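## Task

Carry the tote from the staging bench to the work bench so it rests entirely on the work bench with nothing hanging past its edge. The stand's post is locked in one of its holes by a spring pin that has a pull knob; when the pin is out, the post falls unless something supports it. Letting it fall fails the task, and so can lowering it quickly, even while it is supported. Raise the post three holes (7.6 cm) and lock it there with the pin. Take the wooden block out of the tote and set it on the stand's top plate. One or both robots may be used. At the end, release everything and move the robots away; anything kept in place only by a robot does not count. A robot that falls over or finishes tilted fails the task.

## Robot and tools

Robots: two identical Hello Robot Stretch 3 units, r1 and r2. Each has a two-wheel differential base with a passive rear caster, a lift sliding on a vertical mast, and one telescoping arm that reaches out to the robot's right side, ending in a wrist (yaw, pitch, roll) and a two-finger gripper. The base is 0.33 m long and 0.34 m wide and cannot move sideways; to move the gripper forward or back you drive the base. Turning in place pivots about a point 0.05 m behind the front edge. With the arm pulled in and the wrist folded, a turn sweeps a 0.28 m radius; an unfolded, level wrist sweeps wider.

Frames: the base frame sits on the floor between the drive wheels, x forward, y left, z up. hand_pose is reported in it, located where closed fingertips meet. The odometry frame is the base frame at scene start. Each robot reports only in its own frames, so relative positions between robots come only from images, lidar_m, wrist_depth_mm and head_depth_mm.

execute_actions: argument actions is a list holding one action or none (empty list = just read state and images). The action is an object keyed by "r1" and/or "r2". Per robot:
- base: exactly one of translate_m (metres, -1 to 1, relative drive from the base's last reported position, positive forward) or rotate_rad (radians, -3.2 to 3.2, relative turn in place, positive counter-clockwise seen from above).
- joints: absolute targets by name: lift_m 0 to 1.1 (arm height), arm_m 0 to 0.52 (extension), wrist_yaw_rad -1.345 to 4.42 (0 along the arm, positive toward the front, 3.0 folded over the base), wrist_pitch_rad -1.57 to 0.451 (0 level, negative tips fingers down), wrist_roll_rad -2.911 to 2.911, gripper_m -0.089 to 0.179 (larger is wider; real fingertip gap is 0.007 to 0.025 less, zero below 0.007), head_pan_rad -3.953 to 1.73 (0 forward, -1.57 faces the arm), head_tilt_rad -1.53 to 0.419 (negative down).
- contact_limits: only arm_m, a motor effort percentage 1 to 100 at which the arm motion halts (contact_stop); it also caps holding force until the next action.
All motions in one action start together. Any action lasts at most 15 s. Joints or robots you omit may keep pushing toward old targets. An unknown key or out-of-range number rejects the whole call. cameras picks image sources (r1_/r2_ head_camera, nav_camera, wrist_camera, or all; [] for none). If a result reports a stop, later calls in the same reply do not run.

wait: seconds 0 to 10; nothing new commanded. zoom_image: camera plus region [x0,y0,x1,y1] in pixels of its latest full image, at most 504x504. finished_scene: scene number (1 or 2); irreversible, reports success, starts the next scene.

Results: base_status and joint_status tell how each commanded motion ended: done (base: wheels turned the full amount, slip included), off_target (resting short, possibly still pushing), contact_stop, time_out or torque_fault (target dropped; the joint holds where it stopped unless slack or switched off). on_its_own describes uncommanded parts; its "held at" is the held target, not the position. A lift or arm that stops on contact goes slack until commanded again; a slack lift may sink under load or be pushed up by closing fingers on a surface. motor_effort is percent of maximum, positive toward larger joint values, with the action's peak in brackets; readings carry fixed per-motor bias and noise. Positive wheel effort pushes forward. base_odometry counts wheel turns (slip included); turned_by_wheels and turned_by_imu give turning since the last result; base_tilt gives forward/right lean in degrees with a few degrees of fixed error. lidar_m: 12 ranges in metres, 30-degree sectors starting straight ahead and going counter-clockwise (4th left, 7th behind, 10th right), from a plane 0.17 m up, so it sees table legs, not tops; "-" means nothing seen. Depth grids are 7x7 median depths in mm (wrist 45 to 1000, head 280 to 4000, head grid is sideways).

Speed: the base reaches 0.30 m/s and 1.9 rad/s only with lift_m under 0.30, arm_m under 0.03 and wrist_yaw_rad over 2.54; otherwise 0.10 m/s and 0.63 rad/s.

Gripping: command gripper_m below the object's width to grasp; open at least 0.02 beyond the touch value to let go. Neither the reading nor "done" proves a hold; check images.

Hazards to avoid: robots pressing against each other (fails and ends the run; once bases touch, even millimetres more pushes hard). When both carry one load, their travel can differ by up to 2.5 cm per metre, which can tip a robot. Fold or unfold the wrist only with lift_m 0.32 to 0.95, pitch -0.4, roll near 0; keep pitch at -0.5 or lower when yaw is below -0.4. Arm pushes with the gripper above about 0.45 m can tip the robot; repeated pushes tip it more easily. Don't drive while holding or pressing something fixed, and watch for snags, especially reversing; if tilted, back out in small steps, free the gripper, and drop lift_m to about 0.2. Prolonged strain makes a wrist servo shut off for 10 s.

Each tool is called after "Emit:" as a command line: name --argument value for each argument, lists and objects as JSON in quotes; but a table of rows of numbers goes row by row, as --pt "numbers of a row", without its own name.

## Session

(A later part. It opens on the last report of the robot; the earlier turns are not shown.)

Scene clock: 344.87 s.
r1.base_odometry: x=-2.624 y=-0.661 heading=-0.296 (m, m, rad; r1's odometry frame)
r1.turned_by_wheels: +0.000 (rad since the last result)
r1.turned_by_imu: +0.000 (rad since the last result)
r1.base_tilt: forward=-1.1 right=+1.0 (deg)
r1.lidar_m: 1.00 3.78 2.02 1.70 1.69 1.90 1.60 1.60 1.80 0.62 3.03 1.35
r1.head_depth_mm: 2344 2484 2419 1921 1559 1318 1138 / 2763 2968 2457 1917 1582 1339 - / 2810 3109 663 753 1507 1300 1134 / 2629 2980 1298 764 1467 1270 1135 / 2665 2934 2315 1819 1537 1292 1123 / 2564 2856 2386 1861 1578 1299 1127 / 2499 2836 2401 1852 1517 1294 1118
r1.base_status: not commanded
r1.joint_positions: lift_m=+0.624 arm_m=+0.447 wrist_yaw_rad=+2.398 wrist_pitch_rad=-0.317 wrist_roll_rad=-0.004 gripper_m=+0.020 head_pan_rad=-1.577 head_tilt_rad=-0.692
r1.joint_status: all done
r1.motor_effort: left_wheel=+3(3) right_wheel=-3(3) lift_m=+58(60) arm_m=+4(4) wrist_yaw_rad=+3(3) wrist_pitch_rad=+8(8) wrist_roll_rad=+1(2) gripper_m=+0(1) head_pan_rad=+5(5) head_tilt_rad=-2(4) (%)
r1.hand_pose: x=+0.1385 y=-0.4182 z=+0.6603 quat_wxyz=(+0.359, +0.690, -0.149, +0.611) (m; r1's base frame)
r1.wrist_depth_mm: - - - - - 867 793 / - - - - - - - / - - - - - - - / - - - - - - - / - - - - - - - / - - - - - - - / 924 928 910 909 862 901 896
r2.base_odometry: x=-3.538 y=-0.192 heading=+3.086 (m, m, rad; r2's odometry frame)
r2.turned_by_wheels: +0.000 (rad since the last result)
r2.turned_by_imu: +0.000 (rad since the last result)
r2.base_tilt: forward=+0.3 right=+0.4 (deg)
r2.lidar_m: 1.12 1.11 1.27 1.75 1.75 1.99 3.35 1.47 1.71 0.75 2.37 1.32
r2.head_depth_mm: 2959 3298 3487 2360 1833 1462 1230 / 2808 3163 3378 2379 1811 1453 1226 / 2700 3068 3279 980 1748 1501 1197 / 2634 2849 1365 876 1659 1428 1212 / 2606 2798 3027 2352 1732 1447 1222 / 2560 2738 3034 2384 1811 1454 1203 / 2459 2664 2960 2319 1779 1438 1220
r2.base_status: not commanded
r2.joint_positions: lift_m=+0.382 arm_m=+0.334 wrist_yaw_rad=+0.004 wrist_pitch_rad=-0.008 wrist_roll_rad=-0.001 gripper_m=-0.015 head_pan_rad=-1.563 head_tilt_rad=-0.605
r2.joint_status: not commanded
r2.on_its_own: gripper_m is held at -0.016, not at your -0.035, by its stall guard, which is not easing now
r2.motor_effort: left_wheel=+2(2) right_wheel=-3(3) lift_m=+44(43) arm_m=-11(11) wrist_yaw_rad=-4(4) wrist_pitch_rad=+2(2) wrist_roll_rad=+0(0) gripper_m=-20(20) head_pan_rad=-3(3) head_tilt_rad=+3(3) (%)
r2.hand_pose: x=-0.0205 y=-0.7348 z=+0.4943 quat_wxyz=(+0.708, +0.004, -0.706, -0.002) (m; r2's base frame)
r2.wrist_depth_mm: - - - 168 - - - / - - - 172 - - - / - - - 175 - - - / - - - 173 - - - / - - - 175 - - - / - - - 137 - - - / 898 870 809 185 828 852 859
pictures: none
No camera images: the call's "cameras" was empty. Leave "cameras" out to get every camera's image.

Free. Raise to 0.6172+0.0762.

Emit:
execute_actions --actions '[{"r1":{"joints":{"lift_m":0.6934}}}]' --cameras '[]'

Emit:
execute_actions --actions '[{"r2":{"joints":{"gripper_m":0.05}}}]' --cameras '[]'

Emit:
execute_actions --actions '[{"r1":{"joints":{"lift_m":0.689}}}]' --cameras '["r2_head_camera","r2_wrist_camera"]'

Scene clock: 350.50 s.
r1.base_odometry: x=-2.624 y=-0.661 heading=-0.296 (m, m, rad; r1's odometry frame)
r1.turned_by_wheels: +0.000 (rad since the last result)
r1.turned_by_imu: +0.001 (rad since the last result)
r1.base_tilt: forward=-1.1 right=+0.9 (deg)
r1.lidar_m: 0.99 3.74 2.02 1.70 1.69 1.90 1.60 1.60 1.80 0.61 3.03 1.35
r1.head_depth_mm: 2362 2462 2433 1905 1564 1319 1154 / 2751 2921 2450 1898 1576 - - / 2850 3055 629 1771 1504 1305 1136 / 2626 2976 709 1103 1503 1260 1124 / 2629 2949 2329 1818 1497 1296 1129 / 2563 2867 2391 1873 1500 1287 1123 / 2516 2792 2382 1866 1525 1282 1115
r1.base_status: not commanded
r1.joint_positions: lift_m=+0.693 arm_m=+0.447 wrist_yaw_rad=+2.398 wrist_pitch_rad=-0.317 wrist_roll_rad=-0.004 gripper_m=+0.020 head_pan_rad=-1.577 head_tilt_rad=-0.692
r1.joint_status: all done
r1.motor_effort: left_wheel=+3(4) right_wheel=-3(3) lift_m=+58(60) arm_m=+4(4) wrist_yaw_rad=+3(3) wrist_pitch_rad=+8(8) wrist_roll_rad=+1(1) gripper_m=+0(1) head_pan_rad=+5(4) head_tilt_rad=-5(4) (%)
r1.hand_pose: x=+0.1385 y=-0.4182 z=+0.7287 quat_wxyz=(+0.359, +0.690, -0.149, +0.611) (m; r1's base frame)
r1.wrist_depth_mm: - - - - - - - / - - - - - 941 809 / - - - - - - - / - - - - - - - / - - - - - - - / - - - - - - - / - - 952 - 956 - -
r2.base_odometry: x=-3.538 y=-0.192 heading=+3.086 (m, m, rad; r2's odometry frame)
r2.turned_by_wheels: +0.000 (rad since the last result)
r2.turned_by_imu: -0.001 (rad since the last result)
r2.base_tilt: forward=+0.3 right=+0.4 (deg)
r2.lidar_m: 1.11 1.11 1.26 1.75 1.74 1.99 3.35 1.47 1.72 0.75 2.38 1.32
r2.head_depth_mm: 2966 3306 3532 2415 1831 1470 1229 / 2840 3145 3416 2294 1820 1471 1226 / 2673 3062 3262 1844 1750 1499 1193 / 2645 2780 766 1821 1662 1417 1213 / 2586 2818 3121 2344 1734 1442 1222 / 2517 2784 3008 2352 1801 1455 1211 / 2459 2704 2962 2360 1797 1447 1221
r2.base_status: not commanded
r2.joint_positions: lift_m=+0.382 arm_m=+0.334 wrist_yaw_rad=+0.004 wrist_pitch_rad=-0.008 wrist_roll_rad=-0.001 gripper_m=-0.015 head_pan_rad=-1.563 head_tilt_rad=-0.605
r2.joint_status: not commanded
r2.on_its_own: gripper_m is held at -0.016, not at your -0.035, by its stall guard, which is not easing now
r2.motor_effort: left_wheel=+2(2) right_wheel=-4(3) lift_m=+44(43) arm_m=-11(11) wrist_yaw_rad=-4(4) wrist_pitch_rad=+2(2) wrist_roll_rad=+0(0) gripper_m=-20(20) head_pan_rad=-3(3) head_tilt_rad=+2(2) (%)
r2.hand_pose: x=-0.0205 y=-0.7348 z=+0.4943 quat_wxyz=(+0.708, +0.004, -0.706, -0.002) (m; r2's base frame)
r2.wrist_depth_mm: - - - 169 - - - / - - - 172 - - - / - - - 176 - - - / - - - 177 - - - / - - - 175 - - - / - - - 137 - - - / 905 919 804 185 836 870 849
pictures: none
No camera images: the call's "cameras" was empty. Leave "cameras" out to get every camera's image.

Scene clock: 352.47 s.
r1.base_odometry: x=-2.624 y=-0.661 heading=-0.296 (m, m, rad; r1's odometry frame)
r1.turned_by_wheels: +0.000 (rad since the last result)
r1.turned_by_imu: +0.000 (rad since the last result)
r1.base_tilt: forward=-1.1 right=+0.9 (deg)
r1.lidar_m: 1.00 3.75 2.03 1.70 1.69 1.90 1.60 1.60 1.80 0.61 3.03 1.35
r1.head_depth_mm: 2342 2498 2427 1926 1569 1319 1151 / 2758 2945 2466 1899 1578 - - / 2787 3082 630 1787 1502 1312 1132 / 2631 2962 710 1110 1465 1267 1130 / 2631 2927 2329 1819 1496 1301 1125 / 2581 2884 2360 1857 1492 1285 1123 / 2502 2810 2350 1834 1524 1292 1111
r1.base_status: not commanded
r1.joint_positions: lift_m=+0.693 arm_m=+0.447 wrist_yaw_rad=+2.398 wrist_pitch_rad=-0.317 wrist_roll_rad=-0.004 gripper_m=+0.020 head_pan_rad=-1.577 head_tilt_rad=-0.692
r1.joint_status: not commanded
r1.motor_effort: left_wheel=+3(3) right_wheel=-3(3) lift_m=+58(58) arm_m=+3(4) wrist_yaw_rad=+3(3) wrist_pitch_rad=+8(8) wrist_roll_rad=+1(1) gripper_m=+0(0) head_pan_rad=+5(4) head_tilt_rad=-4(5) (%)
r1.hand_pose: x=+0.1385 y=-0.4182 z=+0.7287 quat_wxyz=(+0.359, +0.690, -0.149, +0.611) (m; r1's base frame)
r1.wrist_depth_mm: - - - - - - - / - - - - - 907 805 / - - - - - - - / - - - - - - - / - - - - - - - / - - - - - - - / - - 932 - 947 - -
r2.base_odometry: x=-3.538 y=-0.192 heading=+3.085 (m, m, rad; r2's odometry frame)
r2.turned_by_wheels: +0.000 (rad since the last result)
r2.turned_by_imu: -0.001 (rad since the last result)
r2.base_tilt: forward=+0.2 right=+0.4 (deg)
r2.lidar_m: 1.11 1.11 1.27 1.75 1.75 1.98 3.33 1.47 1.72 0.75 2.37 1.32
r2.head_depth_mm: 2923 3256 3454 2424 1828 1455 1222 / 2817 3171 3366 2293 1819 1473 1224 / 2709 3052 3253 1863 1748 1508 1193 / 2646 2776 763 1849 1644 1415 1207 / 2585 2829 3099 2363 1740 1443 1221 / 2539 2761 3076 2395 1795 1452 1208 / 2433 2643 2934 2357 1794 1451 1213
r2.base_status: not commanded
r2.joint_positions: lift_m=+0.382 arm_m=+0.333 wrist_yaw_rad=+0.002 wrist_pitch_rad=-0.015 wrist_roll_rad=-0.001 gripper_m=+0.050 head_pan_rad=-1.563 head_tilt_rad=-0.605
r2.joint_status: all done
r2.motor_effort: left_wheel=+0(2) right_wheel=-1(3) lift_m=+43(43) arm_m=-5(11) wrist_yaw_rad=-2(5) wrist_pitch_rad=+4(4) wrist_roll_rad=+0(1) gripper_m=+0(79) head_pan_rad=-3(3) head_tilt_rad=+1(2) (%)
r2.hand_pose: x=-0.0208 y=-0.7341 z=+0.4924 quat_wxyz=(+0.708, +0.006, -0.706, -0.005) (m; r2's base frame)
r2.wrist_depth_mm: - - - 168 - - - / - - - 172 - - - / - - - 177 - - - / - - - 172 - - - / - - - 176 - - - / - - - 145 - - - / 868 878 823 186 825 852 847
pictures: none
No camera images: the call's "cameras" was empty. Leave "cameras" out to get every camera's image.

Scene clock: 353.37 s.
r1.base_odometry: x=-2.624 y=-0.661 heading=-0.296 (m, m, rad; r1's odometry frame)
r1.turned_by_wheels: +0.000 (rad since the last result)
r1.turned_by_imu: +0.000 (rad since the last result)
r1.base_tilt: forward=-1.1 right=+0.9 (deg)
r1.lidar_m: 0.99 3.74 2.03 1.70 1.69 1.90 1.60 1.60 1.80 0.62 3.04 1.35
r1.head_depth_mm: 2344 2493 2404 1906 1570 1319 1147 / 2752 2975 2442 1907 1594 - - / 2790 3045 630 1779 1514 1309 1131 / 2612 2966 715 1104 1466 1266 1128 / 2685 2918 2314 1815 1518 1294 1123 / 2576 2904 2406 1863 1505 1296 1123 / 2494 2789 2366 1836 1527 1290 1118
r1.base_status: not commanded
r1.joint_positions: lift_m=+0.689 arm_m=+0.447 wrist_yaw_rad=+2.398 wrist_pitch_rad=-0.317 wrist_roll_rad=-0.004 gripper_m=+0.020 head_pan_rad=-1.577 head_tilt_rad=-0.692
r1.joint_status: all done
r1.motor_effort: left_wheel=+4(4) right_wheel=-4(4) lift_m=+35(50) arm_m=+4(4) wrist_yaw_rad=+3(3) wrist_pitch_rad=+8(8) wrist_roll_rad=+1(1) gripper_m=+0(0) head_pan_rad=+5(5) head_tilt_rad=-4(3) (%)
r1.hand_pose: x=+0.1385 y=-0.4182 z=+0.7251 quat_wxyz=(+0.358, +0.690, -0.149, +0.611) (m; r1's base frame)
r1.wrist_depth_mm: - - - - - - - / - - - - - 931 805 / - - - - - - - / - - - - - - - / - - - - - - - / - - - - - - - / - - 971 - 974 - -
r2.base_odometry: x=-3.538 y=-0.192 heading=+3.085 (m, m, rad; r2's odometry frame)
r2.turned_by_wheels: +0.000 (rad since the last result)
r2.turned_by_imu: +0.000 (rad since the last result)
r2.base_tilt: forward=+0.3 right=+0.4 (deg)
r2.lidar_m: 1.11 1.11 1.26 1.75 1.74 1.99 3.35 1.47 1.71 0.75 2.37 1.32
r2.head_depth_mm: 2949 3273 3542 2399 1830 1464 1226 / 2787 3162 3344 2321 1807 1468 1221 / 2682 3047 3277 976 1756 1497 1200 / 2657 2819 763 1852 1648 1425 1212 / 2586 2791 3073 2362 1730 1450 1214 / 2515 2779 3041 2347 1790 1460 1210 / 2444 2658 2908 2357 1815 1452 1209
r2.base_status: not commanded
r2.joint_positions: lift_m=+0.382 arm_m=+0.333 wrist_yaw_rad=+0.002 wrist_pitch_rad=-0.015 wrist_roll_rad=-0.001 gripper_m=+0.050 head_pan_rad=-1.563 head_tilt_rad=-0.605
r2.joint_status: not commanded
r2.motor_effort: left_wheel=+0(1) right_wheel=-1(1) lift_m=+42(44) arm_m=-5(4) wrist_yaw_rad=-3(3) wrist_pitch_rad=+4(4) wrist_roll_rad=+0(0) gripper_m=+0(0) head_pan_rad=-4(3) head_tilt_rad=+2(2) (%)
r2.hand_pose: x=-0.0208 y=-0.7341 z=+0.4924 quat_wxyz=(+0.708, +0.006, -0.706, -0.005) (m; r2's base frame)
r2.wrist_depth_mm: - - - 169 - - - / - - - 172 - - - / - - - 176 - - - / - - - 172 - - - / - - - 177 - - - / - - - 145 - - - / 888 885 832 187 825 875 847
pictures: r2_head_camera (sideways: a quarter turn clockwise sets it upright), r2_wrist_camera
Images, in order (width x height): r2_head_camera 896x504, r2_wrist_camera 644x364.

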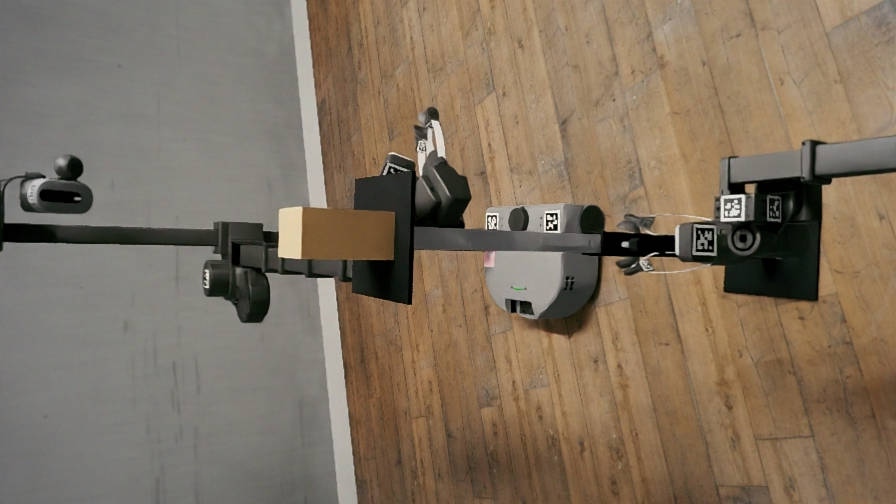

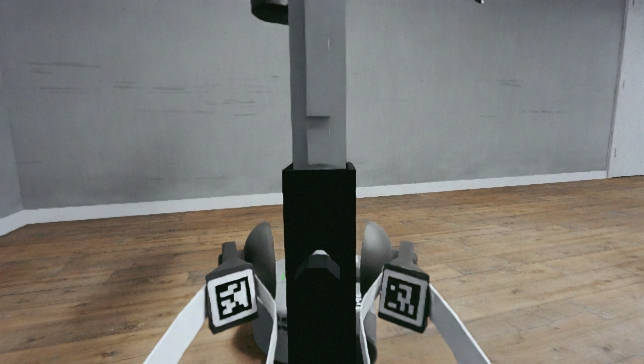

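Locked (load gone). Retract.

Emit:
execute_actions --actions '[{"r1":{"joints":{"lift_m":0.67,"arm_m":0.1}},"r2":{"joints":{"arm_m":0.0}}}]' --cameras '["r2_nav_camera"]'

Emit:
finished_scene --scene 1

Scene clock: 360.67 s.
r1.base_odometry: x=-2.624 y=-0.661 heading=-0.296 (m, m, rad; r1's odometry frame)
r1.turned_by_wheels: +0.000 (rad since the last result)
r1.turned_by_imu: +0.001 (rad since the last result)
r1.base_tilt: forward=-1.0 right=+0.9 (deg)
r1.lidar_m: 1.00 3.74 2.03 1.70 1.69 1.90 1.60 1.60 1.80 0.62 3.03 1.35
r1.head_depth_mm: 2341 2505 2398 1924 1567 1315 1137 / 2757 2923 2469 1890 1550 - - / 2830 3068 637 1829 1511 1242 1142 / 2633 2990 1321 1699 1541 - 1111 / 2677 2983 2317 1757 1534 1293 - / 2590 2889 2397 1858 1532 1293 1125 / 2489 2821 2387 1848 1523 1284 1116
r1.base_status: not commanded
r1.joint_positions: lift_m=+0.670 arm_m=+0.100 wrist_yaw_rad=+2.398 wrist_pitch_rad=-0.317 wrist_roll_rad=-0.004 gripper_m=+0.020 head_pan_rad=-1.577 head_tilt_rad=-0.692
r1.joint_status: all done
r1.motor_effort: left_wheel=+2(4) right_wheel=-2(4) lift_m=+35(37) arm_m=-3(6) wrist_yaw_rad=+2(3) wrist_pitch_rad=+8(8) wrist_roll_rad=+1(1) gripper_m=+0(0) head_pan_rad=+4(4) head_tilt_rad=-4(4) (%)
r1.hand_pose: x=+0.1384 y=-0.0716 z=+0.7061 quat_wxyz=(+0.358, +0.690, -0.149, +0.612) (m; r1's base frame)
r1.wrist_depth_mm: - - - - - - - / - - - - - - 747 / - - - - - - - / - - - - - - - / - - - - - - - / - - - - - - - / 971 986 915 945 923 979 995
r2.base_odometry: x=-3.538 y=-0.192 heading=+3.085 (m, m, rad; r2's odometry frame)
r2.turned_by_wheels: +0.000 (rad since the last result)
r2.turned_by_imu: -0.001 (rad since the last result)
r2.base_tilt: forward=+0.2 right=+0.4 (deg)
r2.lidar_m: 1.12 1.11 1.27 1.75 1.74 1.99 3.33 1.46 1.72 0.75 2.37 1.32
r2.head_depth_mm: 2900 3308 3480 2408 1813 1461 1226 / 2854 3188 3403 2399 1818 1477 1219 / 2680 3050 3241 2271 1751 1474 1218 / 2614 2818 767 1850 1638 1375 1219 / 2560 2809 3125 2388 1743 1455 1220 / 2543 2780 3061 2358 1812 1454 1217 / 2464 2704 2913 2361 1798 1449 1210
r2.base_status: not commanded
r2.joint_positions: lift_m=+0.382 arm_m=+0.000 wrist_yaw_rad=+0.002 wrist_pitch_rad=-0.016 wrist_roll_rad=-0.001 gripper_m=+0.050 head_pan_rad=-1.563 head_tilt_rad=-0.605
r2.joint_status: all done
r2.motor_effort: left_wheel=+0(0) right_wheel=-1(1) lift_m=+43(43) arm_m=-5(6) wrist_yaw_rad=-3(3) wrist_pitch_rad=+4(4) wrist_roll_rad=+0(1) gripper_m=+0(0) head_pan_rad=-3(3) head_tilt_rad=+2(2) (%)
r2.hand_pose: x=-0.0209 y=-0.4011 z=+0.4923 quat_wxyz=(+0.708, +0.007, -0.706, -0.005) (m; r2's base frame)
r2.wrist_depth_mm: - - - - - - - / - - - - - - - / - - - - - - - / - - - - - - - / - - - - - - - / - - - - - - - / 883 878 829 823 822 871 839
pictures: r2_nav_camera (sideways: a quarter turn counterclockwise sets it upright)
Images, in order (width x height): r2_nav_camera 672x504.

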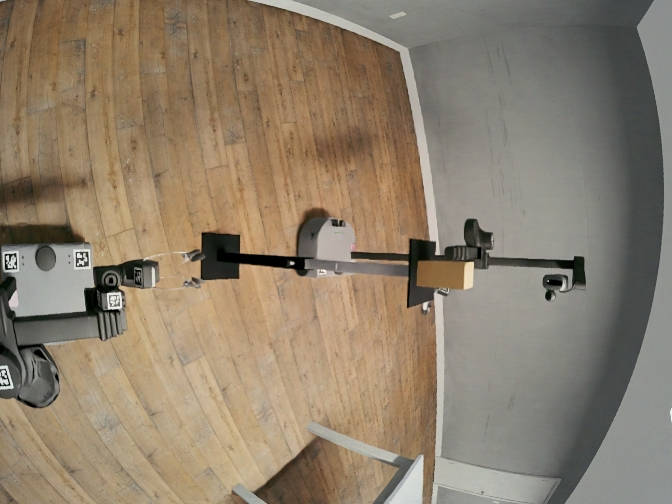

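The scene is finished: the task was done.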